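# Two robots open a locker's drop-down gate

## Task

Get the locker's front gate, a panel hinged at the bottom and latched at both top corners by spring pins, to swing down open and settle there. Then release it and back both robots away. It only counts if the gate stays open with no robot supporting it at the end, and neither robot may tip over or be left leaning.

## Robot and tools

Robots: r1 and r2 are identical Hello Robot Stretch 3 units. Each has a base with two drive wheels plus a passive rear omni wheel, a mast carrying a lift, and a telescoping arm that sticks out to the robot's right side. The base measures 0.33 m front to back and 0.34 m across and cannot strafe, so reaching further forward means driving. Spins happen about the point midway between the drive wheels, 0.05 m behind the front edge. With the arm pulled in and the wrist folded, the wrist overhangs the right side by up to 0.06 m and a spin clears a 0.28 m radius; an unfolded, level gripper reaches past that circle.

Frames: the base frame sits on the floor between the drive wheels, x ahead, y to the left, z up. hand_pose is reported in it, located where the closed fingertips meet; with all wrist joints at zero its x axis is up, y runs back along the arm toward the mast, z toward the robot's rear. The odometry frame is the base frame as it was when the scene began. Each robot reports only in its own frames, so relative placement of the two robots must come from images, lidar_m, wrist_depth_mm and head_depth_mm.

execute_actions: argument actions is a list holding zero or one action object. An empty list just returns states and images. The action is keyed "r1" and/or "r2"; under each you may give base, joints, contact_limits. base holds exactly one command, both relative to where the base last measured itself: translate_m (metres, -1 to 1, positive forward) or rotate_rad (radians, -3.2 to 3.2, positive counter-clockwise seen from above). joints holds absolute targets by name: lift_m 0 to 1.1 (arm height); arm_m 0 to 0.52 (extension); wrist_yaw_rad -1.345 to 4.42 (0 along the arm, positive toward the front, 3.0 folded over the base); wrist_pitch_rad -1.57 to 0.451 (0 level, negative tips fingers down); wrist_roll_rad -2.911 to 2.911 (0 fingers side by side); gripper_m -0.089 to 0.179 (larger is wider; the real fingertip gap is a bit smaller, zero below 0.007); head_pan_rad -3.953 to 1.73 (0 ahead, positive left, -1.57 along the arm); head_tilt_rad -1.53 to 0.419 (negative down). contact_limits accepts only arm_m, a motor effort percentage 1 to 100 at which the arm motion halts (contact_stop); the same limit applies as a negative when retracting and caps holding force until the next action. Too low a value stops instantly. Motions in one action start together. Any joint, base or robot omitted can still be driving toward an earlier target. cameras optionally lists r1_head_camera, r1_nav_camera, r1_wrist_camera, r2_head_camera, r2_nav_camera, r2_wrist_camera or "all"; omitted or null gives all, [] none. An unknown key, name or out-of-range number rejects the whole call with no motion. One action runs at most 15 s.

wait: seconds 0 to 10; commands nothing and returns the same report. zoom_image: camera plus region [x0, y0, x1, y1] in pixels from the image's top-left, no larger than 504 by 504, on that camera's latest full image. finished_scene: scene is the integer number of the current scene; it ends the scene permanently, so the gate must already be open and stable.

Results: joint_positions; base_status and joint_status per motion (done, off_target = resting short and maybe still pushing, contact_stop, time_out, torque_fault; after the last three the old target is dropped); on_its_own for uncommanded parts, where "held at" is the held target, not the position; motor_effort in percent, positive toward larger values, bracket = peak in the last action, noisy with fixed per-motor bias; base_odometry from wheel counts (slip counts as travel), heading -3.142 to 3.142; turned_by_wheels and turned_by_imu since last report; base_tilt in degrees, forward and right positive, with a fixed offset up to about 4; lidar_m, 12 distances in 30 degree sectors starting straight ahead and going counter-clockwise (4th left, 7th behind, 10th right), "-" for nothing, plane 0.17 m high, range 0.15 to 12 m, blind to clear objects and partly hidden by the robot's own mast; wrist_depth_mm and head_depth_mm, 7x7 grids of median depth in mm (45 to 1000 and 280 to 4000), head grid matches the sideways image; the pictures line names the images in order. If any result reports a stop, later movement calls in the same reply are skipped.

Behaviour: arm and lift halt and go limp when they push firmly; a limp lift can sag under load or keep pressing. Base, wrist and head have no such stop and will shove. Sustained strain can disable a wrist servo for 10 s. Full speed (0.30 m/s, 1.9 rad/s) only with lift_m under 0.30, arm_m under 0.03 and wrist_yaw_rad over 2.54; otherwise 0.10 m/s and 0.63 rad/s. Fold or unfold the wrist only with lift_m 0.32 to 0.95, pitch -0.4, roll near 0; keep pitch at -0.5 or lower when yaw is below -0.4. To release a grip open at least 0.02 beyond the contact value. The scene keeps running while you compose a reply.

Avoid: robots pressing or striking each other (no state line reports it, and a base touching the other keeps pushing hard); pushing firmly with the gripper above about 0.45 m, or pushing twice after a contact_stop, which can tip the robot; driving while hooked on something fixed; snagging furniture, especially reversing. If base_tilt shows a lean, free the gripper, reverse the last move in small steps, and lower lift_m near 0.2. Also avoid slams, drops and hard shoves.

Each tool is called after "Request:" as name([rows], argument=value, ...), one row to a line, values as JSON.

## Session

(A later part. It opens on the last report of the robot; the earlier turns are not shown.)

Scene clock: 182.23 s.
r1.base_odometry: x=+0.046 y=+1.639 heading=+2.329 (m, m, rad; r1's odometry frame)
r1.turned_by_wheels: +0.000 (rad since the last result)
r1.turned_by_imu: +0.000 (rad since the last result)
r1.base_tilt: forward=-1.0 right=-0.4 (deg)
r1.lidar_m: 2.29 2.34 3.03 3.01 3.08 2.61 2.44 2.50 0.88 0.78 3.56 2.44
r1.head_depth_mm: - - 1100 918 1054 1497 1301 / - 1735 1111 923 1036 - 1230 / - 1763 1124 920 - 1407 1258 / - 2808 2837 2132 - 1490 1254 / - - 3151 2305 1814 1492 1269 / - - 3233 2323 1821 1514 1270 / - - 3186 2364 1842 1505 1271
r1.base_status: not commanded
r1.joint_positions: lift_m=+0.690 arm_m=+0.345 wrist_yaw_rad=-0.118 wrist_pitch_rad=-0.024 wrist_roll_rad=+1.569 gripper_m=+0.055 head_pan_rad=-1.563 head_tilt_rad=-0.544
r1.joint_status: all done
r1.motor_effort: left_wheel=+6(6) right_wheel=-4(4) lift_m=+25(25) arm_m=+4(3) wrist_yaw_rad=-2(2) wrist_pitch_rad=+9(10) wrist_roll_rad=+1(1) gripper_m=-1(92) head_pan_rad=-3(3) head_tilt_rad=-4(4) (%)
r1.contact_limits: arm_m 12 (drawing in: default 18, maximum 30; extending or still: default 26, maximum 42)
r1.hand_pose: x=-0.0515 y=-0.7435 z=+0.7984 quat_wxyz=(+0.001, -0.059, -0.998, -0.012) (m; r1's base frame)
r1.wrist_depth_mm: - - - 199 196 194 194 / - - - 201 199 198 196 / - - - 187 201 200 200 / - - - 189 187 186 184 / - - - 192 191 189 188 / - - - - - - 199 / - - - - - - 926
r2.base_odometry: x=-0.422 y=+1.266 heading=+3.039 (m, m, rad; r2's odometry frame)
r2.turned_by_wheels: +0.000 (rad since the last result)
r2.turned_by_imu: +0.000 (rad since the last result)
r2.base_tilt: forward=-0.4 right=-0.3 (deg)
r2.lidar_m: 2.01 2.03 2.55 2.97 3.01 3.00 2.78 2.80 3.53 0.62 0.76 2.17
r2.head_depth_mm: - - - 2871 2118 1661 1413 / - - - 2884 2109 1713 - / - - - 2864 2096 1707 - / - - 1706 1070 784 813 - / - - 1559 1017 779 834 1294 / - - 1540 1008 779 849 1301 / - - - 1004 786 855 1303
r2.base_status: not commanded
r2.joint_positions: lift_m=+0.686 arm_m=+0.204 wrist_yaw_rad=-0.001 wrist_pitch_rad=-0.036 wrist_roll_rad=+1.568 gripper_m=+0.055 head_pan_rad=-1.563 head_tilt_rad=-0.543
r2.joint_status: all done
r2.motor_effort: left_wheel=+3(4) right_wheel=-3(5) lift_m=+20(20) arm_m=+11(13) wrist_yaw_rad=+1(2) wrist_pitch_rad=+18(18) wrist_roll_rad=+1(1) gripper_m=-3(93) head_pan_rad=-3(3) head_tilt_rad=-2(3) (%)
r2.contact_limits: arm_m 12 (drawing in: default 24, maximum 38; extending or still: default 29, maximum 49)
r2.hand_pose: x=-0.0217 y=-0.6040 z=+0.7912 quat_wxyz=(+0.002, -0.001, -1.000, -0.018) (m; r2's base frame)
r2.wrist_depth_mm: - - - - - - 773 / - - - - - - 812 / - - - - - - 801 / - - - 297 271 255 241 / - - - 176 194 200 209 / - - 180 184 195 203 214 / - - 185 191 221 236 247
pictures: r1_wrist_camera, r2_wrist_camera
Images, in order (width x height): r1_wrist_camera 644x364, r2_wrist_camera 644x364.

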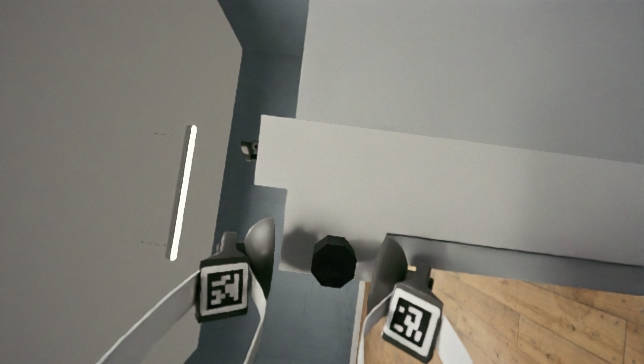

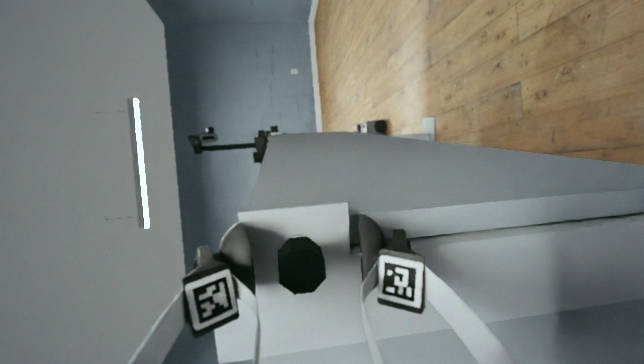

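Request:
execute_actions([
  {"r1":{"joints":{"arm_m":0.345,"gripper_m":0.0}},"r2":{"joints":{"arm_m":0.197,"gripper_m":0.0}}},
], cameras=["r1_wrist_camera","r2_wrist_camera"])

Request:
execute_actions([
  {"r1":{"joints":{"arm_m":0.325}},"r2":{"joints":{"arm_m":0.177}}},
], cameras=["r1_wrist_camera","r2_wrist_camera","r1_head_camera","r2_head_camera"])

Scene clock: 188.87 s.
r1.base_odometry: x=+0.046 y=+1.639 heading=+2.329 (m, m, rad; r1's odometry frame)
r1.turned_by_wheels: +0.000 (rad since the last result)
r1.turned_by_imu: +0.000 (rad since the last result)
r1.base_tilt: forward=-1.1 right=-0.3 (deg)
r1.lidar_m: 2.30 2.34 3.02 3.01 3.07 2.61 2.43 2.50 0.88 0.78 3.57 2.45
r1.head_depth_mm: - - 1101 916 1055 1503 1301 / - 1741 1111 920 1033 - 1226 / - 1766 1120 916 - 1393 1256 / - 2779 2826 2118 - 1484 1263 / - - 3152 2311 1806 1496 1265 / - - 3168 2325 1823 1502 1273 / - - 3228 2338 1847 1509 1277
r1.base_status: not commanded
r1.joint_positions: lift_m=+0.690 arm_m=+0.345 wrist_yaw_rad=-0.118 wrist_pitch_rad=-0.034 wrist_roll_rad=+1.569 gripper_m=+0.000 head_pan_rad=-1.563 head_tilt_rad=-0.544
r1.joint_status: all done
r1.motor_effort: left_wheel=+6(6) right_wheel=-4(4) lift_m=+25(27) arm_m=+2(3) wrist_yaw_rad=-2(2) wrist_pitch_rad=+14(15) wrist_roll_rad=+1(1) gripper_m=-10(99) head_pan_rad=-3(3) head_tilt_rad=-3(3) (%)
r1.hand_pose: x=-0.0514 y=-0.7432 z=+0.7957 quat_wxyz=(+0.000, -0.059, -0.998, -0.018) (m; r1's base frame)
r1.wrist_depth_mm: - - - 199 197 196 195 / - - - 202 200 199 198 / - - - 187 202 202 202 / - - - 190 188 188 187 / - - - 191 191 190 189 / - - - - - - 202 / - - - - - - 900
r2.base_odometry: x=-0.422 y=+1.266 heading=+3.039 (m, m, rad; r2's odometry frame)
r2.turned_by_wheels: +0.000 (rad since the last result)
r2.turned_by_imu: +0.000 (rad since the last result)
r2.base_tilt: forward=-0.4 right=-0.2 (deg)
r2.lidar_m: 2.01 2.03 2.56 2.97 2.99 2.99 2.77 2.80 3.53 0.62 0.76 2.17
r2.head_depth_mm: - - - 2896 2117 1673 1409 / - - - 2861 2106 1728 - / - - - 2885 2087 1726 - / - - 1693 1068 787 812 - / - - 1564 1010 780 838 1289 / - - 1543 1002 778 846 1306 / - - - 1002 783 851 1301
r2.base_status: not commanded
r2.joint_positions: lift_m=+0.686 arm_m=+0.197 wrist_yaw_rad=-0.001 wrist_pitch_rad=-0.021 wrist_roll_rad=+1.568 gripper_m=+0.001 head_pan_rad=-1.563 head_tilt_rad=-0.543
r2.joint_status: all done
r2.motor_effort: left_wheel=+3(2) right_wheel=-3(4) lift_m=+20(20) arm_m=-2(6) wrist_yaw_rad=+1(1) wrist_pitch_rad=+10(18) wrist_roll_rad=+1(1) gripper_m=-21(100) head_pan_rad=-3(5) head_tilt_rad=-3(3) (%)
r2.hand_pose: x=-0.0216 y=-0.5977 z=+0.7951 quat_wxyz=(+0.002, +0.000, -1.000, -0.011) (m; r2's base frame)
r2.wrist_depth_mm: - - - - - - 794 / - - - - - - 818 / - - - - - - 843 / - - - 298 277 256 239 / - - - 180 198 204 212 / - - - 190 201 207 219 / - - 204 197 228 240 252
pictures: r1_wrist_camera, r2_wrist_camera
Images, in order (width x height): r1_wrist_camera 644x364, r2_wrist_camera 644x364.

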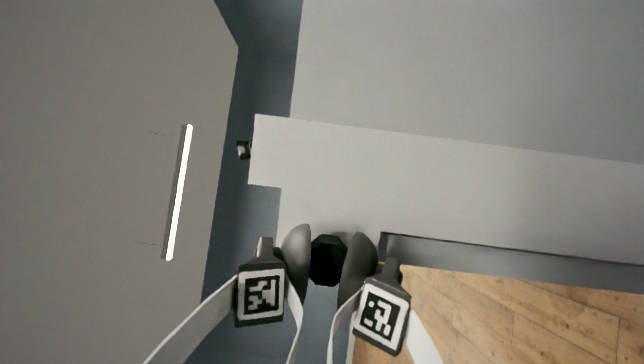

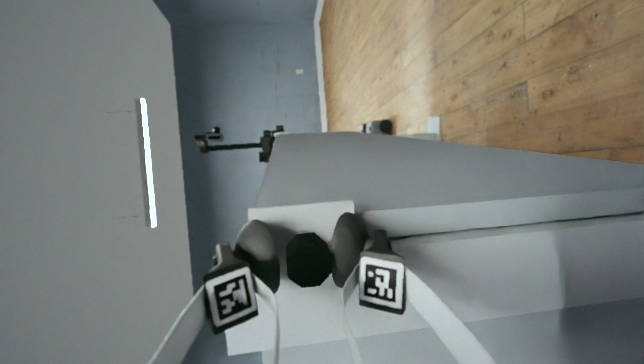

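Scene clock: 189.90 s.
r1.base_odometry: x=+0.046 y=+1.639 heading=+2.329 (m, m, rad; r1's odometry frame)
r1.turned_by_wheels: +0.000 (rad since the last result)
r1.turned_by_imu: +0.000 (rad since the last result)
r1.base_tilt: forward=-1.1 right=-0.3 (deg)
r1.lidar_m: 2.30 2.33 3.01 3.01 3.08 2.61 2.44 2.50 0.88 0.77 3.57 2.44
r1.head_depth_mm: - - 1098 921 1056 1501 1299 / - 1738 1111 925 1029 - 1224 / - 1765 1126 925 - 1389 1256 / - 2814 2833 2085 - 1488 1266 / - - 3144 2299 1826 1498 1258 / - - 3182 2306 1832 1500 1271 / - - 3242 2347 1824 1500 1276
r1.base_status: not commanded
r1.joint_positions: lift_m=+0.690 arm_m=+0.325 wrist_yaw_rad=-0.118 wrist_pitch_rad=-0.034 wrist_roll_rad=+1.569 gripper_m=+0.000 head_pan_rad=-1.563 head_tilt_rad=-0.544
r1.joint_status: all done
r1.motor_effort: left_wheel=+7(7) right_wheel=-5(5) lift_m=+26(27) arm_m=-3(5) wrist_yaw_rad=-2(2) wrist_pitch_rad=+13(14) wrist_roll_rad=+1(1) gripper_m=-6(9) head_pan_rad=-3(3) head_tilt_rad=-4(4) (%)
r1.hand_pose: x=-0.0514 y=-0.7239 z=+0.7959 quat_wxyz=(+0.000, -0.059, -0.998, -0.017) (m; r1's base frame)
r1.wrist_depth_mm: - - - 217 215 215 213 / - - - 220 219 218 216 / - - - 207 221 221 220 / - - - 209 208 207 206 / - - - 211 220 209 209 / - - - - - - 843 / - - - - - - 900
r2.base_odometry: x=-0.422 y=+1.266 heading=+3.039 (m, m, rad; r2's odometry frame)
r2.turned_by_wheels: +0.000 (rad since the last result)
r2.turned_by_imu: +0.000 (rad since the last result)
r2.base_tilt: forward=-0.4 right=-0.2 (deg)
r2.lidar_m: 2.01 2.03 2.55 2.96 3.01 3.00 2.78 2.81 3.53 0.62 0.76 2.17
r2.head_depth_mm: - - - 2869 2105 1669 1415 / - - - 2875 2097 1679 - / - - - 2865 2112 1668 - / - - 1690 1064 782 828 - / - - 1555 1017 779 845 1309 / - - 1542 1006 779 846 1296 / - - - 1000 781 851 1295
r2.base_status: not commanded
r2.joint_positions: lift_m=+0.686 arm_m=+0.178 wrist_yaw_rad=-0.001 wrist_pitch_rad=-0.020 wrist_roll_rad=+1.568 gripper_m=+0.001 head_pan_rad=-1.563 head_tilt_rad=-0.543
r2.joint_status: all done
r2.motor_effort: left_wheel=+3(4) right_wheel=-4(4) lift_m=+21(21) arm_m=-7(11) wrist_yaw_rad=+0(1) wrist_pitch_rad=+10(12) wrist_roll_rad=+1(1) gripper_m=-11(21) head_pan_rad=-4(3) head_tilt_rad=-3(4) (%)
r2.hand_pose: x=-0.0215 y=-0.5782 z=+0.7953 quat_wxyz=(+0.002, +0.000, -1.000, -0.011) (m; r2's base frame)
r2.wrist_depth_mm: - - - - - - 785 / - - - - - - 783 / - - - - - - 808 / - - - 303 281 260 247 / - - - 201 215 224 234 / - - - 212 222 228 244 / - - - 240 247 263 279
pictures: r1_head_camera (sideways: a quarter turn clockwise sets it upright), r1_wrist_camera, r2_head_camera (sideways: a quarter turn clockwise sets it upright), r2_wrist_camera
Images, in order (width x height): r1_head_camera 896x504, r1_wrist_camera 644x364, r2_head_camera 896x504, r2_wrist_camera 644x364.

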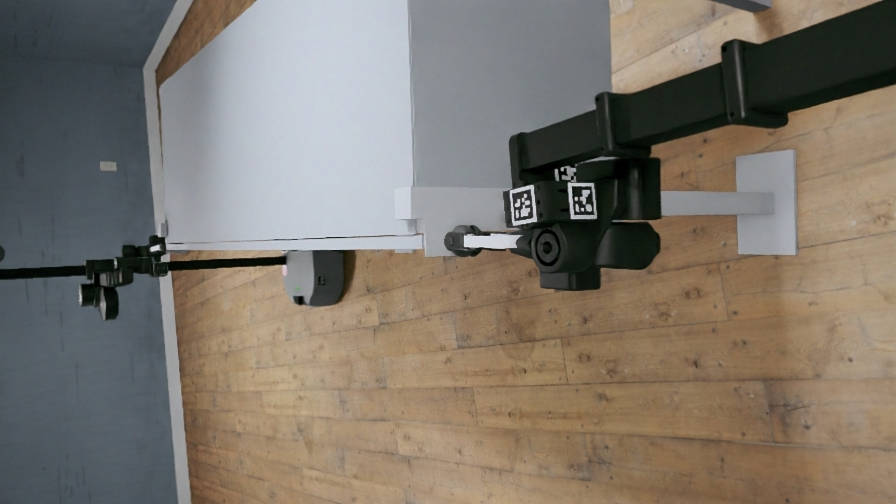

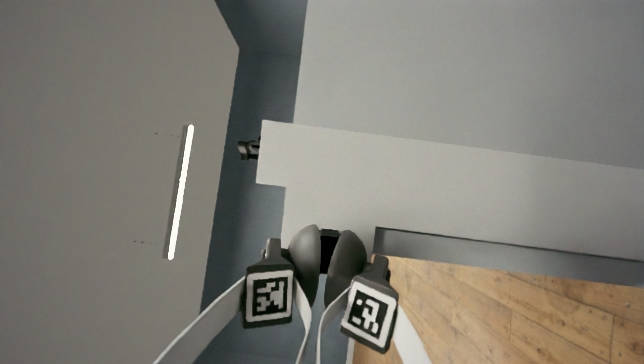

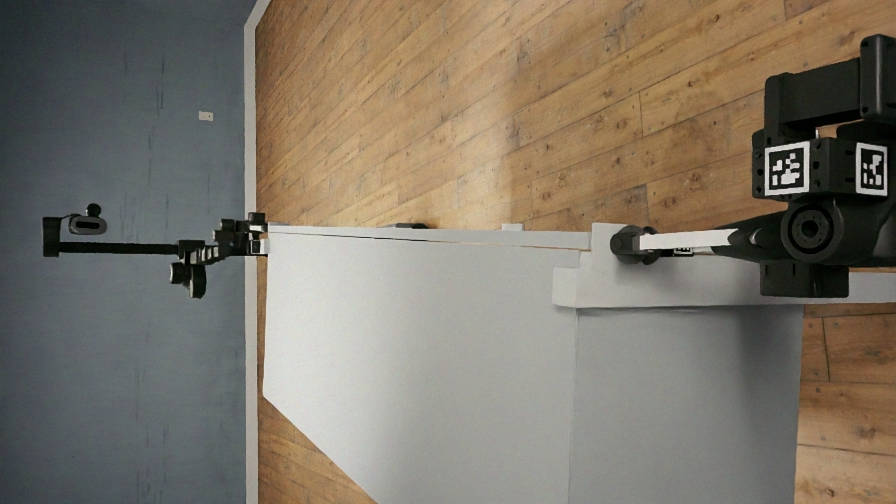

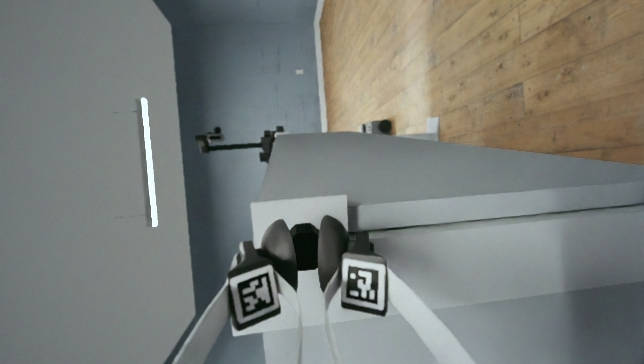

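Request:
execute_actions([
  {"r1":{"joints":{"gripper_m":0.05}},"r2":{"joints":{"gripper_m":0.05}}},
], cameras=[])

Request:
execute_actions([
  {"r1":{"joints":{"arm_m":0.362},"contact_limits":{"arm_m":12}},"r2":{"joints":{"arm_m":0.203},"contact_limits":{"arm_m":12}}},
], cameras=["r1_wrist_camera","r2_wrist_camera"])

Request:
execute_actions([
  {"r1":{"joints":{"gripper_m":-0.04}},"r2":{"joints":{"gripper_m":-0.04}}},
], cameras=["r1_wrist_camera","r2_wrist_camera"])

Scene clock: 198.37 s.
r1.base_odometry: x=+0.046 y=+1.639 heading=+2.329 (m, m, rad; r1's odometry frame)
r1.turned_by_wheels: +0.000 (rad since the last result)
r1.turned_by_imu: +0.000 (rad since the last result)
r1.base_tilt: forward=-1.1 right=-0.3 (deg)
r1.lidar_m: 2.29 2.34 3.00 3.01 3.07 2.62 2.44 2.51 0.88 0.78 3.55 2.45
r1.head_depth_mm: - - 1099 917 1057 1496 1297 / - 1747 1109 924 1032 - 1228 / - 1775 1124 928 - 1391 1250 / - 2808 2842 2146 - 1488 1265 / - - 3167 2340 1811 1497 1266 / - - 3211 2307 1823 1495 1271 / - - 3281 2337 1827 1506 1279
r1.base_status: not commanded
r1.joint_positions: lift_m=+0.690 arm_m=+0.325 wrist_yaw_rad=-0.118 wrist_pitch_rad=-0.025 wrist_roll_rad=+1.569 gripper_m=+0.050 head_pan_rad=-1.563 head_tilt_rad=-0.544
r1.joint_status: all done
r1.motor_effort: left_wheel=+7(7) right_wheel=-5(5) lift_m=+26(26) arm_m=-2(3) wrist_yaw_rad=-2(1) wrist_pitch_rad=+10(14) wrist_roll_rad=+1(1) gripper_m=+1(96) head_pan_rad=-4(3) head_tilt_rad=-3(4) (%)
r1.hand_pose: x=-0.0514 y=-0.7240 z=+0.7980 quat_wxyz=(+0.001, -0.059, -0.998, -0.013) (m; r1's base frame)
r1.wrist_depth_mm: - - - 218 215 213 213 / - - - 221 218 216 215 / - - - 207 221 220 219 / - - - 208 207 205 205 / - - - 212 211 210 208 / - - - - - - 817 / - - - - - - 912
r2.base_odometry: x=-0.422 y=+1.266 heading=+3.039 (m, m, rad; r2's odometry frame)
r2.turned_by_wheels: +0.000 (rad since the last result)
r2.turned_by_imu: +0.000 (rad since the last result)
r2.base_tilt: forward=-0.4 right=-0.2 (deg)
r2.lidar_m: 2.00 2.03 2.54 2.96 3.00 3.00 2.77 2.80 3.53 0.62 0.76 2.18
r2.head_depth_mm: - - - 2870 2125 1680 1412 / - - - 2811 2128 1653 - / - - - 2845 2096 1669 - / - - 1694 1065 783 833 - / - - 1553 1015 779 840 1298 / - - 1539 1003 778 850 1299 / - - - 1005 783 852 1293
r2.base_status: not commanded
r2.joint_positions: lift_m=+0.686 arm_m=+0.177 wrist_yaw_rad=-0.001 wrist_pitch_rad=-0.020 wrist_roll_rad=+1.568 gripper_m=+0.050 head_pan_rad=-1.563 head_tilt_rad=-0.543
r2.joint_status: all done
r2.motor_effort: left_wheel=+3(3) right_wheel=-4(4) lift_m=+21(21) arm_m=-5(7) wrist_yaw_rad=+0(0) wrist_pitch_rad=+10(11) wrist_roll_rad=+1(1) gripper_m=+1(98) head_pan_rad=-4(4) head_tilt_rad=-3(3) (%)
r2.hand_pose: x=-0.0215 y=-0.5780 z=+0.7952 quat_wxyz=(+0.002, +0.000, -1.000, -0.011) (m; r2's base frame)
r2.wrist_depth_mm: - - - - - - 775 / - - - - - - 812 / - - - - - - 815 / - - - 301 281 259 244 / - - - 200 219 227 234 / - - 208 212 222 233 246 / - - - 239 249 264 277
pictures: none
No camera images: the call's "cameras" was empty. Leave "cameras" out to get every camera's image.

Scene clock: 199.67 s.
r1.base_odometry: x=+0.046 y=+1.639 heading=+2.329 (m, m, rad; r1's odometry frame)
r1.turned_by_wheels: +0.000 (rad since the last result)
r1.turned_by_imu: +0.000 (rad since the last result)
r1.base_tilt: forward=-1.2 right=-0.3 (deg)
r1.lidar_m: 2.30 2.34 3.01 3.01 3.07 2.62 2.44 2.51 0.88 0.77 3.56 2.44
r1.head_depth_mm: - - 1101 920 1058 1490 1298 / - 1741 1115 923 1038 - 1223 / - 1773 1124 917 - 1392 1263 / - 2801 2849 2128 - 1483 1259 / - - 3154 2295 1814 1492 1271 / - - 3179 2315 1817 1498 1268 / - - 3222 2344 1831 1510 1274
r1.base_status: not commanded
r1.joint_positions: lift_m=+0.690 arm_m=+0.361 wrist_yaw_rad=-0.120 wrist_pitch_rad=-0.037 wrist_roll_rad=+1.569 gripper_m=+0.050 head_pan_rad=-1.563 head_tilt_rad=-0.544
r1.joint_status: all done
r1.motor_effort: left_wheel=+6(7) right_wheel=-4(5) lift_m=+27(27) arm_m=+8(3) wrist_yaw_rad=-1(2) wrist_pitch_rad=+15(16) wrist_roll_rad=+1(1) gripper_m=+0(1) head_pan_rad=-3(2) head_tilt_rad=-3(4) (%)
r1.contact_limits: arm_m 12 (drawing in: default 18, maximum 30; extending or still: default 26, maximum 42)
r1.hand_pose: x=-0.0519 y=-0.7595 z=+0.7950 quat_wxyz=(+0.000, -0.060, -0.998, -0.019) (m; r1's base frame)
r1.wrist_depth_mm: - - - 183 182 182 180 / - - - 186 185 184 184 / - - - 171 171 187 187 / - - - 174 173 172 171 / - - - 176 176 175 175 / - - - 178 - - 186 / - - - - - - 911
r2.base_odometry: x=-0.422 y=+1.266 heading=+3.039 (m, m, rad; r2's odometry frame)
r2.turned_by_wheels: +0.000 (rad since the last result)
r2.turned_by_imu: +0.000 (rad since the last result)
r2.base_tilt: forward=-0.4 right=-0.2 (deg)
r2.lidar_m: 2.01 2.03 2.55 2.97 3.00 2.99 2.78 2.81 3.54 0.62 0.76 2.17
r2.head_depth_mm: - - - 2887 2110 1683 1419 / - - - 2866 2117 1715 - / - - - 2875 2095 1714 - / - - 1699 1072 785 813 - / - - 1555 1015 776 835 1286 / - - 1539 1007 781 847 1305 / - - - 1004 781 857 1297
r2.base_status: not commanded
r2.joint_positions: lift_m=+0.686 arm_m=+0.202 wrist_yaw_rad=-0.001 wrist_pitch_rad=-0.026 wrist_roll_rad=+1.568 gripper_m=+0.050 head_pan_rad=-1.563 head_tilt_rad=-0.543
r2.joint_status: all done
r2.motor_effort: left_wheel=+3(3) right_wheel=-3(4) lift_m=+21(21) arm_m=+8(8) wrist_yaw_rad=+1(1) wrist_pitch_rad=+13(14) wrist_roll_rad=+1(1) gripper_m=-1(2) head_pan_rad=-4(4) head_tilt_rad=-3(3) (%)
r2.contact_limits: arm_m 12 (drawing in: default 24, maximum 38; extending or still: default 29, maximum 49)
r2.hand_pose: x=-0.0217 y=-0.6025 z=+0.7937 quat_wxyz=(+0.002, -0.001, -1.000, -0.014) (m; r2's base frame)
r2.wrist_depth_mm: - - - - - - 789 / - - - - - - 792 / - - - - - - 823 / - - - 296 274 256 238 / - - - 176 194 202 208 / - - - 184 195 204 213 / - - 188 192 221 235 248
pictures: r1_wrist_camera, r2_wrist_camera
Images, in order (width x height): r1_wrist_camera 644x364, r2_wrist_camera 644x364.

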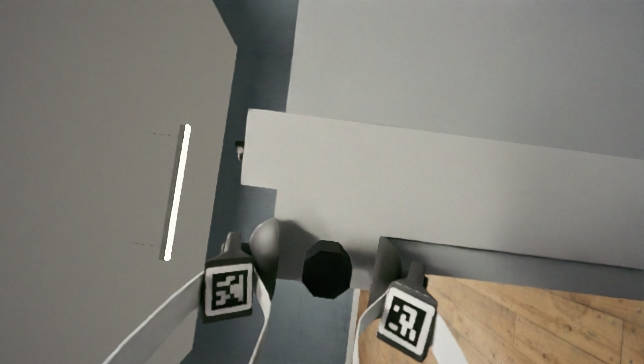

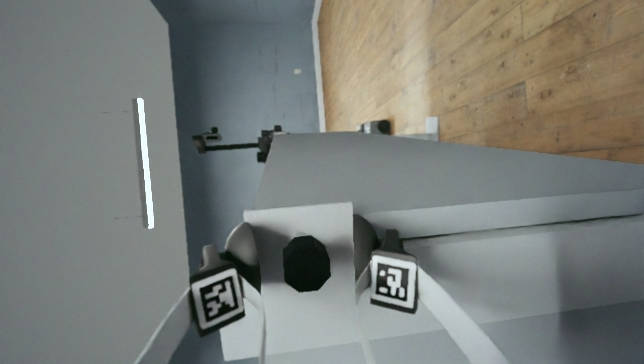

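Scene clock: 201.20 s.
r1.base_odometry: x=+0.046 y=+1.639 heading=+2.329 (m, m, rad; r1's odometry frame)
r1.turned_by_wheels: +0.000 (rad since the last result)
r1.turned_by_imu: +0.006 (rad since the last result)
r1.base_tilt: forward=-1.1 right=-0.5 (deg)
r1.lidar_m: 2.29 2.34 3.02 3.02 3.09 2.61 2.44 2.51 0.88 0.78 3.54 2.44
r1.head_depth_mm: - - 1108 917 1053 1500 1299 / - 1765 1116 929 1032 - 1222 / - 1790 1128 916 - 1394 1262 / - - 2836 2228 - 1488 1261 / - - 3210 2319 1812 1498 1268 / - - 3229 2315 1829 1504 1274 / - - 3254 2349 1839 1509 1279
r1.base_status: not commanded
r1.joint_positions: lift_m=+0.690 arm_m=+0.361 wrist_yaw_rad=-0.139 wrist_pitch_rad=-0.044 wrist_roll_rad=+1.570 gripper_m=-0.038 head_pan_rad=-1.563 head_tilt_rad=-0.544
r1.joint_status: all done
r1.on_its_own: wrist_yaw_rad is at rest, and its effort (+15) is outside its rest range (-12 to +12)
r1.motor_effort: left_wheel=+0(6) right_wheel=+0(5) lift_m=+26(26) arm_m=+12(12) wrist_yaw_rad=+15(17) wrist_pitch_rad=+18(18) wrist_roll_rad=+0(1) gripper_m=-30(98) head_pan_rad=-3(3) head_tilt_rad=-4(3) (%)
r1.hand_pose: x=-0.0567 y=-0.7582 z=+0.7932 quat_wxyz=(-0.001, -0.069, -0.997, -0.022) (m; r1's base frame)
r1.wrist_depth_mm: - - - 187 186 186 185 / - - - 190 189 189 188 / - - - 174 174 191 191 / - - - 176 176 175 176 / - - - 178 178 178 178 / - - - 181 - - 190 / - - - - - - 901
r2.base_odometry: x=-0.422 y=+1.266 heading=+3.039 (m, m, rad; r2's odometry frame)
r2.turned_by_wheels: +0.000 (rad since the last result)
r2.turned_by_imu: +0.001 (rad since the last result)
r2.base_tilt: forward=-0.5 right=-0.4 (deg)
r2.lidar_m: 2.01 2.03 2.55 2.97 3.00 2.99 2.78 2.80 3.52 0.62 0.76 2.18
r2.head_depth_mm: - - - 2936 2141 1681 1413 / - - - 2906 2123 1724 - / - - - 2856 2115 1718 - / - - 1726 1082 818 815 - / - - 1582 1017 780 833 1289 / - - 1563 1009 784 850 1306 / - - - 1011 787 853 1310
r2.base_status: not commanded
r2.joint_positions: lift_m=+0.686 arm_m=+0.202 wrist_yaw_rad=+0.000 wrist_pitch_rad=-0.035 wrist_roll_rad=+1.568 gripper_m=-0.038 head_pan_rad=-1.563 head_tilt_rad=-0.543
r2.joint_status: all done
r2.motor_effort: left_wheel=+0(2) right_wheel=+0(3) lift_m=+21(21) arm_m=+13(12) wrist_yaw_rad=+0(1) wrist_pitch_rad=+17(18) wrist_roll_rad=+1(1) gripper_m=-42(100) head_pan_rad=-4(3) head_tilt_rad=-3(4) (%)
r2.hand_pose: x=-0.0214 y=-0.6020 z=+0.7914 quat_wxyz=(+0.002, +0.000, -1.000, -0.018) (m; r2's base frame)
r2.wrist_depth_mm: - - - - - - 785 / - - - - - - 807 / - - - - - - 807 / - - - 293 271 253 237 / - - - 178 197 206 213 / - - - 188 199 208 221 / - - 203 198 226 242 256
pictures: r1_wrist_camera, r2_wrist_camera
Images, in order (width x height): r1_wrist_camera 644x364, r2_wrist_camera 644x364.

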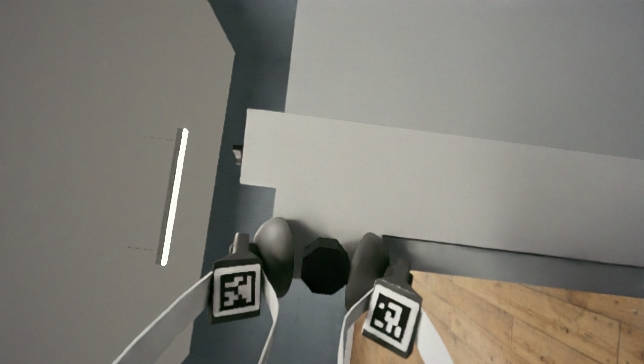

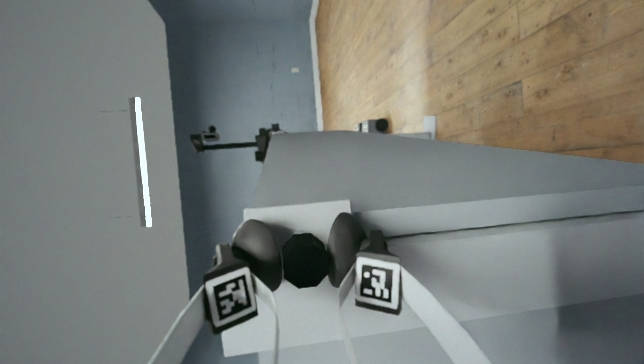

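Gripped behind the knob heads. Pulling both in a short step.

Request:
execute_actions([
  {"r1":{"joints":{"arm_m":0.346}},"r2":{"joints":{"arm_m":0.187}}},
], cameras=["r1_wrist_camera","r2_wrist_camera","r1_head_camera","r2_head_camera"])

Scene clock: 207.13 s.
r1.base_odometry: x=+0.046 y=+1.639 heading=+2.329 (m, m, rad; r1's odometry frame)
r1.turned_by_wheels: +0.000 (rad since the last result)
r1.turned_by_imu: +0.000 (rad since the last result)
r1.base_tilt: forward=-1.1 right=-0.3 (deg)
r1.lidar_m: 2.30 2.34 3.03 3.00 3.09 2.61 2.44 2.52 0.88 0.78 3.54 2.45
r1.head_depth_mm: - - 1102 914 1051 1501 1302 / - 1746 1111 920 1028 - 1223 / - 1776 1119 917 - 1394 1257 / - - 2837 2135 - 1484 1262 / - - 3150 2300 1813 1497 1265 / - - 3211 2307 1822 1502 1275 / - - 3203 2338 1830 1510 1280
r1.base_status: not commanded
r1.joint_positions: lift_m=+0.690 arm_m=+0.347 wrist_yaw_rad=-0.123 wrist_pitch_rad=-0.033 wrist_roll_rad=+1.573 gripper_m=-0.022 head_pan_rad=-1.563 head_tilt_rad=-0.544
r1.joint_status: all done
r1.on_its_own: gripper_m is held at -0.023, not at your -0.040, by its stall guard, which is not easing now
r1.motor_effort: left_wheel=+2(2) right_wheel=+0(1) lift_m=+27(27) arm_m=-5(12) wrist_yaw_rad=+1(18) wrist_pitch_rad=+13(18) wrist_roll_rad=-1(2) gripper_m=-19(23) head_pan_rad=-3(4) head_tilt_rad=-2(4) (%)
r1.hand_pose: x=-0.0526 y=-0.7449 z=+0.7961 quat_wxyz=(-0.002, -0.061, -0.998, -0.017) (m; r1's base frame)
r1.wrist_depth_mm: - - - 196 195 194 193 / - - - 199 198 197 196 / - - - 185 184 200 200 / - - - 187 186 185 184 / - - - 190 198 188 188 / - - - - - - 807 / - - - - - - 914
r2.base_odometry: x=-0.422 y=+1.266 heading=+3.039 (m, m, rad; r2's odometry frame)
r2.turned_by_wheels: +0.000 (rad since the last result)
r2.turned_by_imu: -0.001 (rad since the last result)
r2.base_tilt: forward=-0.4 right=-0.2 (deg)
r2.lidar_m: 2.00 2.03 2.55 2.97 3.00 3.02 2.78 2.81 3.51 0.62 0.76 2.17
r2.head_depth_mm: - - - 2897 2134 1659 1418 / - - - 2893 2112 1694 - / - - - 2866 2103 1721 - / - - 1697 1064 781 827 - / - - 1550 1008 776 836 1304 / - - 1534 1008 777 843 1297 / - - - 997 782 851 1300
r2.base_status: not commanded
r2.joint_positions: lift_m=+0.686 arm_m=+0.188 wrist_yaw_rad=+0.001 wrist_pitch_rad=-0.020 wrist_roll_rad=+1.568 gripper_m=-0.013 head_pan_rad=-1.563 head_tilt_rad=-0.544
r2.joint_status: all done
r2.on_its_own: gripper_m is held at -0.014, not at your -0.040, by its stall guard, which is not easing now
r2.motor_effort: left_wheel=+2(2) right_wheel=-3(4) lift_m=+21(21) arm_m=-10(12) wrist_yaw_rad=-2(3) wrist_pitch_rad=+10(17) wrist_roll_rad=+1(1) gripper_m=-22(30) head_pan_rad=-4(4) head_tilt_rad=-3(4) (%)
r2.hand_pose: x=-0.0211 y=-0.5885 z=+0.7954 quat_wxyz=(+0.002, +0.000, -1.000, -0.010) (m; r2's base frame)
r2.wrist_depth_mm: - - - - - - 778 / - - - - - - 801 / - - - - - - 851 / - - - 299 272 256 240 / - - - 189 208 213 222 / - - - 198 210 217 229 / - - - 226 236 250 261
pictures: r1_head_camera (sideways: a quarter turn clockwise sets it upright), r1_wrist_camera, r2_head_camera (sideways: a quarter turn clockwise sets it upright), r2_wrist_camera
Images, in order (width x height): r1_head_camera 896x504, r1_wrist_camera 644x364, r2_head_camera 896x504, r2_wrist_camera 644x364.

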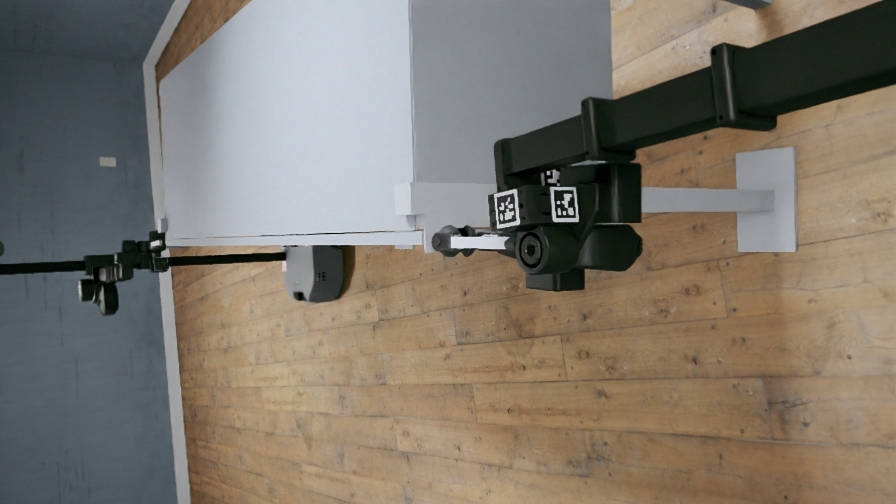

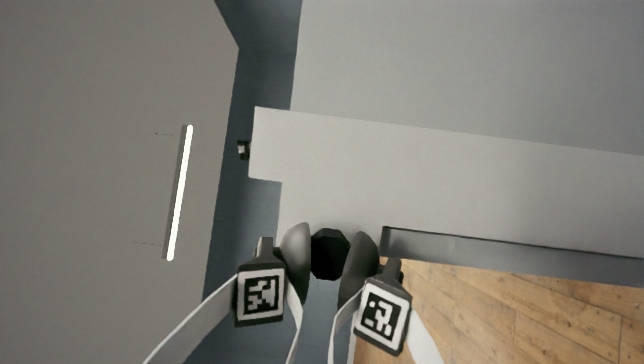

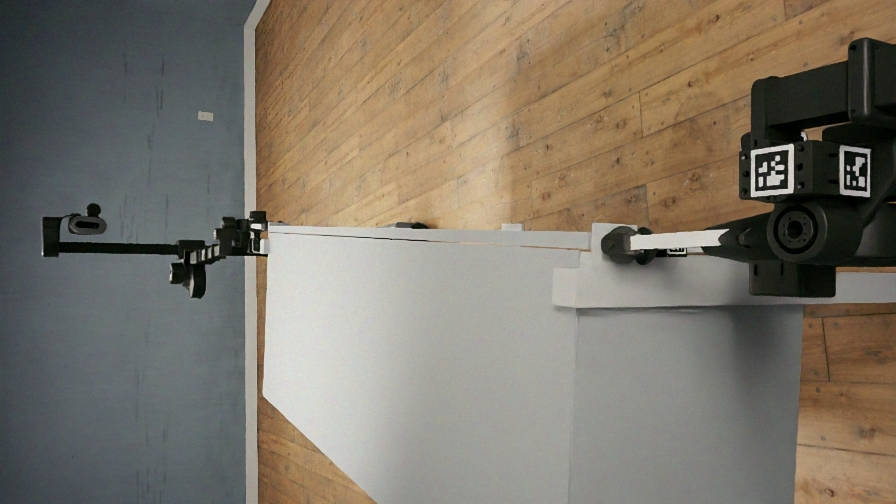

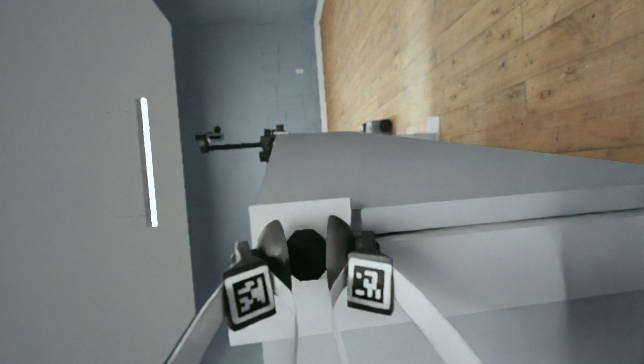

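Request:
execute_actions([
  {"r1":{"joints":{"gripper_m":0.04}},"r2":{"joints":{"gripper_m":0.04}}},
], cameras=[])

Request:
execute_actions([
  {"r1":{"joints":{"arm_m":0.368},"contact_limits":{"arm_m":16}},"r2":{"joints":{"arm_m":0.21},"contact_limits":{"arm_m":16}}},
], cameras=["r1_wrist_camera","r2_wrist_camera"])

Request:
execute_actions([
  {"r1":{"joints":{"gripper_m":-0.06}},"r2":{"joints":{"gripper_m":-0.06}}},
], cameras=["r1_wrist_camera","r2_wrist_camera"])

Request:
execute_actions([
  {"r1":{"joints":{"arm_m":0.356}},"r2":{"joints":{"arm_m":0.198}}},
], cameras=["r1_wrist_camera","r2_wrist_camera"])

Request:
execute_actions([
  {"r1":{"joints":{"arm_m":0.344}},"r2":{"joints":{"arm_m":0.186}}},
], cameras=["r1_wrist_camera","r2_wrist_camera","r2_head_camera"])

Scene clock: 224.77 s.
r1.base_odometry: x=+0.046 y=+1.639 heading=+2.329 (m, m, rad; r1's odometry frame)
r1.turned_by_wheels: +0.000 (rad since the last result)
r1.turned_by_imu: +0.000 (rad since the last result)
r1.base_tilt: forward=-1.1 right=-0.3 (deg)
r1.lidar_m: 2.29 2.34 3.01 3.01 3.06 2.61 2.44 2.51 0.88 0.77 3.53 2.44
r1.head_depth_mm: - - 1105 919 1054 1496 1300 / - 1741 1112 923 1030 - 1227 / - 1766 1125 918 - 1398 1256 / - - 2825 2118 - 1486 1262 / - - 3137 2313 1802 1499 1267 / - - 3219 2314 1825 1500 1271 / - - 3287 2326 1832 1505 1274
r1.base_status: not commanded
r1.joint_positions: lift_m=+0.690 arm_m=+0.346 wrist_yaw_rad=-0.123 wrist_pitch_rad=-0.026 wrist_roll_rad=+1.573 gripper_m=+0.040 head_pan_rad=-1.563 head_tilt_rad=-0.544
r1.joint_status: all done
r1.motor_effort: left_wheel=+2(2) right_wheel=+0(0) lift_m=+27(27) arm_m=-1(5) wrist_yaw_rad=+2(2) wrist_pitch_rad=+10(14) wrist_roll_rad=-1(1) gripper_m=+1(97) head_pan_rad=-3(3) head_tilt_rad=-4(4) (%)
r1.hand_pose: x=-0.0527 y=-0.7449 z=+0.7979 quat_wxyz=(-0.001, -0.061, -0.998, -0.013) (m; r1's base frame)
r1.wrist_depth_mm: - - - 197 195 193 192 / - - - 200 198 197 196 / - - - 185 185 199 198 / - - - 187 187 185 184 / - - - 190 194 188 187 / - - - - - - 812 / - - - - - - 921
r2.base_odometry: x=-0.422 y=+1.266 heading=+3.039 (m, m, rad; r2's odometry frame)
r2.turned_by_wheels: +0.000 (rad since the last result)
r2.turned_by_imu: +0.000 (rad since the last result)
r2.base_tilt: forward=-0.4 right=-0.2 (deg)
r2.lidar_m: 2.01 2.03 2.54 2.96 2.99 2.99 2.78 2.81 3.53 0.62 0.76 2.17
r2.head_depth_mm: - - - 2915 2128 1666 1418 / - - - 2825 2109 1667 - / - - - 2827 2098 1717 - / - - 1692 1066 782 826 - / - - 1554 1010 779 837 1297 / - - 1536 1002 778 843 1302 / - - - 997 782 854 1296
r2.base_status: not commanded
r2.joint_positions: lift_m=+0.686 arm_m=+0.187 wrist_yaw_rad=+0.000 wrist_pitch_rad=-0.021 wrist_roll_rad=+1.568 gripper_m=+0.040 head_pan_rad=-1.563 head_tilt_rad=-0.544
r2.joint_status: all done
r2.motor_effort: left_wheel=+1(2) right_wheel=-2(3) lift_m=+22(21) arm_m=-4(10) wrist_yaw_rad=+0(2) wrist_pitch_rad=+11(11) wrist_roll_rad=+0(1) gripper_m=+1(97) head_pan_rad=-4(4) head_tilt_rad=-4(3) (%)
r2.hand_pose: x=-0.0214 y=-0.5880 z=+0.7950 quat_wxyz=(+0.002, +0.000, -1.000, -0.011) (m; r2's base frame)
r2.wrist_depth_mm: - - - - - - 825 / - - - - - - 809 / - - - - - - 827 / - - - 300 272 258 239 / - - - 189 207 215 223 / - - - 199 211 219 230 / - - - 227 237 250 263
pictures: none
No camera images: the call's "cameras" was empty. Leave "cameras" out to get every camera's image.

Scene clock: 226.63 s.
r1.base_odometry: x=+0.046 y=+1.639 heading=+2.329 (m, m, rad; r1's odometry frame)
r1.turned_by_wheels: +0.000 (rad since the last result)
r1.turned_by_imu: +0.003 (rad since the last result)
r1.base_tilt: forward=-1.1 right=-0.4 (deg)
r1.lidar_m: 2.29 2.33 3.02 3.00 3.07 2.62 2.44 2.52 0.88 0.78 3.54 2.44
r1.head_depth_mm: - - 1102 918 1052 1502 1299 / - 1746 1112 926 1033 - 1225 / - 1764 1126 916 - 1394 1258 / - - 2835 2195 - 1486 1264 / - - 3163 2317 1808 1486 1268 / - - 3183 2326 1815 1501 1272 / - - 3246 2340 1838 1501 1270
r1.base_status: not commanded
r1.joint_positions: lift_m=+0.690 arm_m=+0.357 wrist_yaw_rad=-0.130 wrist_pitch_rad=-0.023 wrist_roll_rad=+1.573 gripper_m=+0.040 head_pan_rad=-1.563 head_tilt_rad=-0.544
r1.joint_status: arm_m contact_stop (moved +0.011 of +0.022)
r1.on_its_own: arm_m is slack since a contact_stop, until your next command for it (your +0.368 is given up)
r1.motor_effort: left_wheel=+0(2) right_wheel=+0(3) lift_m=+28(28) arm_m=+1(12) wrist_yaw_rad=+8(13) wrist_pitch_rad=+9(13) wrist_roll_rad=-1(1) gripper_m=-1(2) head_pan_rad=-2(3) head_tilt_rad=-3(3) (%)
r1.contact_limits: arm_m 16 (drawing in: default 18, maximum 30; extending or still: default 26, maximum 42)
r1.hand_pose: x=-0.0545 y=-0.7558 z=+0.7985 quat_wxyz=(-0.001, -0.065, -0.998, -0.012) (m; r1's base frame)
r1.wrist_depth_mm: - - - 187 185 183 182 / - - - 190 188 188 186 / - - - 174 174 188 187 / - - - 177 176 175 173 / - - - 179 179 177 176 / - - - - - - 187 / - - - - - - 904
r2.base_odometry: x=-0.422 y=+1.266 heading=+3.039 (m, m, rad; r2's odometry frame)
r2.turned_by_wheels: +0.000 (rad since the last result)
r2.turned_by_imu: +0.000 (rad since the last result)
r2.base_tilt: forward=-0.4 right=-0.2 (deg)
r2.lidar_m: 2.01 2.03 2.55 2.96 3.00 3.01 2.77 2.81 3.53 0.62 0.76 2.17
r2.head_depth_mm: - - - 2886 2119 1672 1415 / - - - 2882 2110 1723 - / - - - 2844 2096 1720 - / - - 1687 1068 790 812 - / - - 1547 1011 780 836 1292 / - - 1542 1005 779 845 1303 / - - - 996 783 855 1303
r2.base_status: not commanded
r2.joint_positions: lift_m=+0.686 arm_m=+0.196 wrist_yaw_rad=+0.000 wrist_pitch_rad=-0.019 wrist_roll_rad=+1.568 gripper_m=+0.040 head_pan_rad=-1.563 head_tilt_rad=-0.544
r2.joint_status: arm_m contact_stop (moved +0.009 of +0.023)
r2.on_its_own: arm_m is slack since a contact_stop, until your next command for it (your +0.210 is given up)
r2.motor_effort: left_wheel=+1(2) right_wheel=-1(3) lift_m=+21(21) arm_m=-1(16) wrist_yaw_rad=+0(1) wrist_pitch_rad=+10(12) wrist_roll_rad=+1(1) gripper_m=-1(2) head_pan_rad=-4(3) head_tilt_rad=-3(4) (%)
r2.contact_limits: arm_m 16 (drawing in: default 24, maximum 38; extending or still: default 29, maximum 49)
r2.hand_pose: x=-0.0214 y=-0.5970 z=+0.7956 quat_wxyz=(+0.002, +0.000, -1.000, -0.010) (m; r2's base frame)
r2.wrist_depth_mm: - - - - - - 788 / - - - - - - 816 / - - - - - - 821 / - - - 295 276 255 239 / - - - 182 198 205 211 / - - - 190 202 209 217 / - - 215 198 229 241 252
pictures: r1_wrist_camera, r2_wrist_camera
Images, in order (width x height): r1_wrist_camera 644x364, r2_wrist_camera 644x364.

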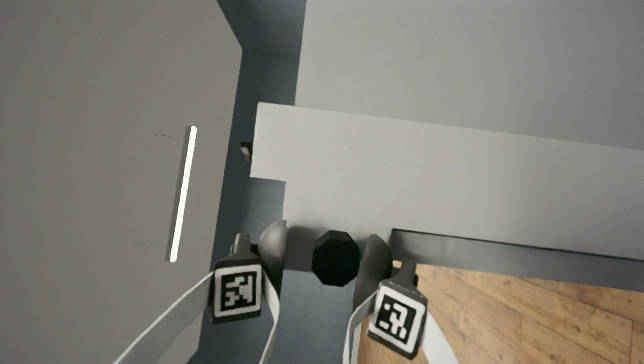

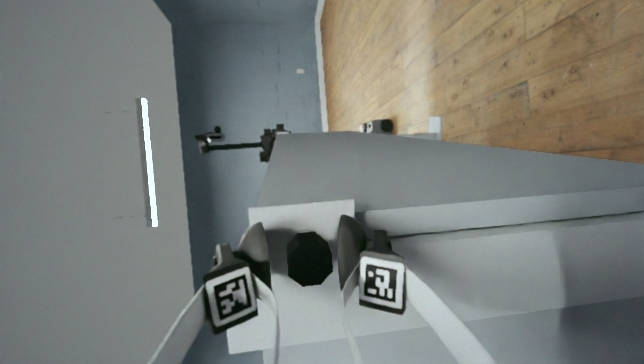

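not run: a stop came earlier in this reply.

not run: a stop came earlier in this reply.

not run: a stop came earlier in this reply.

Request:
execute_actions([
  {"r1":{"joints":{"arm_m":0.335,"gripper_m":0.05}},"r2":{"joints":{"arm_m":0.175,"gripper_m":0.05}}},
], cameras=[])

Request:
execute_actions([
  {"r1":{"base":{"translate_m":0.013}},"r2":{"base":{"translate_m":-0.013}}},
], cameras=[])

Request:
execute_actions([
  {"r1":{"joints":{"arm_m":0.375},"contact_limits":{"arm_m":14}},"r2":{"joints":{"arm_m":0.22},"contact_limits":{"arm_m":16}}},
], cameras=["r1_wrist_camera","r2_wrist_camera"])

Scene clock: 236.90 s.
r1.base_odometry: x=+0.046 y=+1.639 heading=+2.329 (m, m, rad; r1's odometry frame)
r1.turned_by_wheels: +0.000 (rad since the last result)
r1.turned_by_imu: +0.000 (rad since the last result)
r1.base_tilt: forward=-1.0 right=-0.3 (deg)
r1.lidar_m: 2.30 2.34 3.01 3.02 3.07 2.62 2.44 2.51 0.88 0.78 3.52 2.43
r1.head_depth_mm: - - 1106 913 1054 1492 1297 / - 1743 1110 923 1028 - 1227 / - 1762 1122 916 - 1393 1263 / - - 2785 2183 - 1482 1260 / - - 3119 2307 1816 1496 1265 / - - 3208 2347 1831 1498 1270 / - - 3210 2347 1826 1508 1274
r1.base_status: not commanded
r1.joint_positions: lift_m=+0.690 arm_m=+0.335 wrist_yaw_rad=-0.123 wrist_pitch_rad=-0.023 wrist_roll_rad=+1.573 gripper_m=+0.050 head_pan_rad=-1.563 head_tilt_rad=-0.544
r1.joint_status: all done
r1.motor_effort: left_wheel=+3(3) right_wheel=-1(2) lift_m=+28(27) arm_m=-2(1) wrist_yaw_rad=+2(10) wrist_pitch_rad=+9(9) wrist_roll_rad=-1(1) gripper_m=+0(54) head_pan_rad=-3(3) head_tilt_rad=-3(4) (%)
r1.hand_pose: x=-0.0526 y=-0.7339 z=+0.7985 quat_wxyz=(-0.001, -0.061, -0.998, -0.012) (m; r1's base frame)
r1.wrist_depth_mm: - - - 208 205 204 202 / - - - 211 207 206 206 / - - - 196 195 208 208 / - - - 199 196 196 194 / - - - 202 209 198 197 / - - - - - - 902 / - - - - - - 921
r2.base_odometry: x=-0.422 y=+1.266 heading=+3.039 (m, m, rad; r2's odometry frame)
r2.turned_by_wheels: +0.000 (rad since the last result)
r2.turned_by_imu: +0.000 (rad since the last result)
r2.base_tilt: forward=-0.4 right=-0.2 (deg)
r2.lidar_m: 2.01 2.03 2.55 2.96 3.00 3.01 2.77 2.81 3.52 0.62 0.76 2.18
r2.head_depth_mm: - - - 2862 2121 1651 1412 / - - - 2915 2114 1682 - / - - - 2873 2101 1663 - / - - 1706 1062 781 835 - / - - 1544 1013 777 841 1308 / - - 1532 1004 778 851 1295 / - - - 1003 783 853 1298
r2.base_status: not commanded
r2.joint_positions: lift_m=+0.686 arm_m=+0.175 wrist_yaw_rad=+0.000 wrist_pitch_rad=-0.019 wrist_roll_rad=+1.568 gripper_m=+0.050 head_pan_rad=-1.563 head_tilt_rad=-0.544
r2.joint_status: all done
r2.motor_effort: left_wheel=+1(1) right_wheel=-2(2) lift_m=+21(21) arm_m=-5(2) wrist_yaw_rad=+0(0) wrist_pitch_rad=+10(10) wrist_roll_rad=+1(1) gripper_m=+1(56) head_pan_rad=-4(4) head_tilt_rad=-3(3) (%)
r2.hand_pose: x=-0.0214 y=-0.5760 z=+0.7954 quat_wxyz=(+0.002, +0.000, -1.000, -0.010) (m; r2's base frame)
r2.wrist_depth_mm: - - - - - - 822 / - - - - - - 798 / - - - - - - 822 / - - - 303 281 261 244 / - - - 203 222 229 237 / - - 210 215 224 234 265 / - - - 244 252 270 278
pictures: none
No camera images: the call's "cameras" was empty. Leave "cameras" out to get every camera's image.

Scene clock: 237.77 s.
r1.base_odometry: x=+0.037 y=+1.648 heading=+2.329 (m, m, rad; r1's odometry frame)
r1.turned_by_wheels: +0.000 (rad since the last result)
r1.turned_by_imu: +0.000 (rad since the last result)
r1.base_tilt: forward=-1.3 right=-0.4 (deg)
r1.lidar_m: 2.28 2.33 3.02 3.01 3.08 2.62 2.46 2.53 0.89 0.78 3.50 2.42
r1.head_depth_mm: - - 1097 917 1051 1499 1295 / - 1748 1112 926 1035 - 1222 / - 1766 1120 916 - 1399 1253 / - - 2852 2199 - 1484 1262 / - - 3117 2299 1809 1494 1261 / - - 3182 2307 1817 1501 1270 / - - 3232 2338 1828 1506 1281
r1.base_status: done
r1.joint_positions: lift_m=+0.690 arm_m=+0.335 wrist_yaw_rad=-0.123 wrist_pitch_rad=-0.023 wrist_roll_rad=+1.573 gripper_m=+0.050 head_pan_rad=-1.563 head_tilt_rad=-0.544
r1.joint_status: not commanded
r1.motor_effort: left_wheel=+2(7) right_wheel=-1(3) lift_m=+28(27) arm_m=-2(2) wrist_yaw_rad=+1(2) wrist_pitch_rad=+9(9) wrist_roll_rad=-1(1) gripper_m=+1(0) head_pan_rad=-2(4) head_tilt_rad=-2(5) (%)
r1.hand_pose: x=-0.0526 y=-0.7340 z=+0.7985 quat_wxyz=(-0.001, -0.061, -0.998, -0.012) (m; r1's base frame)
r1.wrist_depth_mm: - - - 209 207 204 202 / - - - 211 209 208 206 / - - - 197 196 194 193 / - - - 200 199 197 196 / - - - 204 210 209 207 / - - - - - - 939 / - - - - - - 931
r2.base_odometry: x=-0.409 y=+1.265 heading=+3.039 (m, m, rad; r2's odometry frame)
r2.turned_by_wheels: +0.000 (rad since the last result)
r2.turned_by_imu: +0.000 (rad since the last result)
r2.base_tilt: forward=-0.4 right=-0.2 (deg)
r2.lidar_m: 2.02 2.05 2.57 2.97 2.99 2.99 2.76 2.80 3.51 0.62 0.77 2.19
r2.head_depth_mm: - - - 2878 2134 1679 1420 / - - - 2906 2121 1665 - / - - - 2883 2102 1657 - / - - 1688 1131 813 843 - / - - 1543 1007 775 829 1130 / - - 1535 1008 776 847 1295 / - - - 1001 781 852 1298
r2.base_status: done
r2.joint_positions: lift_m=+0.686 arm_m=+0.175 wrist_yaw_rad=+0.000 wrist_pitch_rad=-0.019 wrist_roll_rad=+1.568 gripper_m=+0.050 head_pan_rad=-1.563 head_tilt_rad=-0.544
r2.joint_status: not commanded
r2.motor_effort: left_wheel=+1(3) right_wheel=-2(5) lift_m=+21(21) arm_m=-5(5) wrist_yaw_rad=+0(1) wrist_pitch_rad=+10(10) wrist_roll_rad=+1(1) gripper_m=+1(1) head_pan_rad=-3(4) head_tilt_rad=-4(4) (%)
r2.hand_pose: x=-0.0214 y=-0.5760 z=+0.7954 quat_wxyz=(+0.002, +0.000, -1.000, -0.010) (m; r2's base frame)
r2.wrist_depth_mm: - - - - - - 802 / - - - - - - 822 / - - - - - - 817 / - - - 371 348 323 300 / - - - 207 227 231 240 / - - 211 212 224 233 244 / - - - 221 252 267 275
pictures: none
No camera images: the call's "cameras" was empty. Leave "cameras" out to get every camera's image.

Scene clock: 239.30 s.
r1.base_odometry: x=+0.037 y=+1.648 heading=+2.329 (m, m, rad; r1's odometry frame)
r1.turned_by_wheels: +0.000 (rad since the last result)
r1.turned_by_imu: +0.000 (rad since the last result)
r1.base_tilt: forward=-1.0 right=-0.4 (deg)
r1.lidar_m: 2.28 2.33 3.02 3.01 3.07 2.62 2.45 2.53 0.89 0.78 3.49 2.43
r1.head_depth_mm: - - 1105 916 1057 1498 1302 / - 1739 1111 922 1031 - 1227 / - 1772 1126 907 - 1398 1263 / - - 2834 2292 - 1486 1260 / - - 3197 2318 1817 1495 1271 / - - 3224 2320 1820 1498 1270 / - - 3251 2334 1822 1508 1277
r1.base_status: not commanded
r1.joint_positions: lift_m=+0.690 arm_m=+0.364 wrist_yaw_rad=-0.124 wrist_pitch_rad=-0.038 wrist_roll_rad=+1.573 gripper_m=+0.050 head_pan_rad=-1.563 head_tilt_rad=-0.544
r1.joint_status: arm_m contact_stop (moved +0.029 of +0.040)
r1.on_its_own: arm_m is slack since a contact_stop, until your next command for it (your +0.375 is given up)
r1.motor_effort: left_wheel=+2(4) right_wheel=-4(4) lift_m=+27(27) arm_m=+3(11) wrist_yaw_rad=+3(3) wrist_pitch_rad=+15(21) wrist_roll_rad=-1(1) gripper_m=+0(1) head_pan_rad=-4(3) head_tilt_rad=-3(5) (%)
r1.contact_limits: arm_m 14 (drawing in: default 18, maximum 30; extending or still: default 26, maximum 42)
r1.hand_pose: x=-0.0529 y=-0.7623 z=+0.7946 quat_wxyz=(-0.002, -0.062, -0.998, -0.020) (m; r1's base frame)
r1.wrist_depth_mm: - - - 181 180 179 179 / - - - 167 183 183 182 / - - - 169 168 167 167 / - - - 172 171 171 170 / - - - 174 182 183 182 / - - - - - - 931 / - - - - - - 887
r2.base_odometry: x=-0.409 y=+1.265 heading=+3.039 (m, m, rad; r2's odometry frame)
r2.turned_by_wheels: +0.000 (rad since the last result)
r2.turned_by_imu: +0.000 (rad since the last result)
r2.base_tilt: forward=-0.4 right=-0.2 (deg)
r2.lidar_m: 2.02 2.04 2.55 2.96 3.00 2.99 2.76 2.79 3.50 0.62 0.77 2.19
r2.head_depth_mm: - - - 2917 2123 1678 1417 / - - - 2836 2101 1720 - / - - - 2816 2112 1719 - / - - 1690 1128 815 820 - / - - 1545 1011 775 828 989 / - - 1539 1008 778 850 1308 / - - - 998 780 851 1300
r2.base_status: not commanded
r2.joint_positions: lift_m=+0.686 arm_m=+0.207 wrist_yaw_rad=-0.001 wrist_pitch_rad=-0.027 wrist_roll_rad=+1.568 gripper_m=+0.050 head_pan_rad=-1.563 head_tilt_rad=-0.544
r2.joint_status: arm_m contact_stop (moved +0.032 of +0.045)
r2.on_its_own: arm_m is slack since a contact_stop, until your next command for it (your +0.220 is given up)
r2.motor_effort: left_wheel=+0(1) right_wheel=-1(2) lift_m=+21(22) arm_m=-1(16) wrist_yaw_rad=+1(2) wrist_pitch_rad=+14(20) wrist_roll_rad=+1(1) gripper_m=-3(6) head_pan_rad=-4(3) head_tilt_rad=-3(3) (%)
r2.contact_limits: arm_m 16 (drawing in: default 24, maximum 38; extending or still: default 29, maximum 49)
r2.hand_pose: x=-0.0217 y=-0.6077 z=+0.7934 quat_wxyz=(+0.002, -0.001, -1.000, -0.014) (m; r2's base frame)
r2.wrist_depth_mm: - - - - - - 793 / - - - - - - 828 / - - - - - - 818 / - - - 367 336 313 296 / - - - 177 202 200 207 / - - - 175 192 197 206 / - - 180 184 195 205 238
pictures: r1_wrist_camera, r2_wrist_camera
Images, in order (width x height): r1_wrist_camera 644x364, r2_wrist_camera 644x364.

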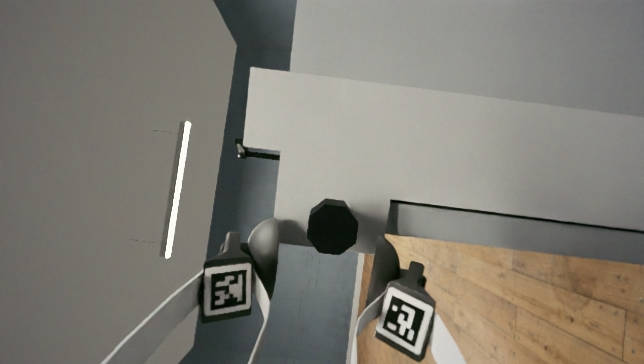

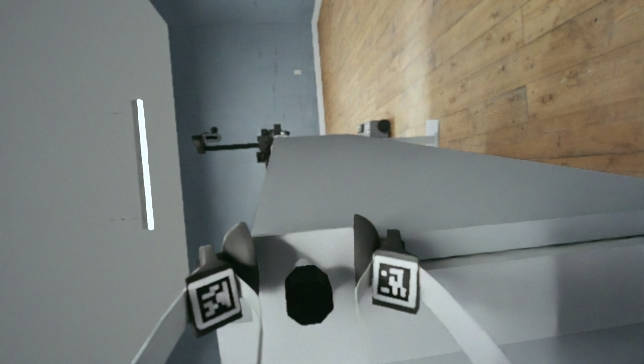

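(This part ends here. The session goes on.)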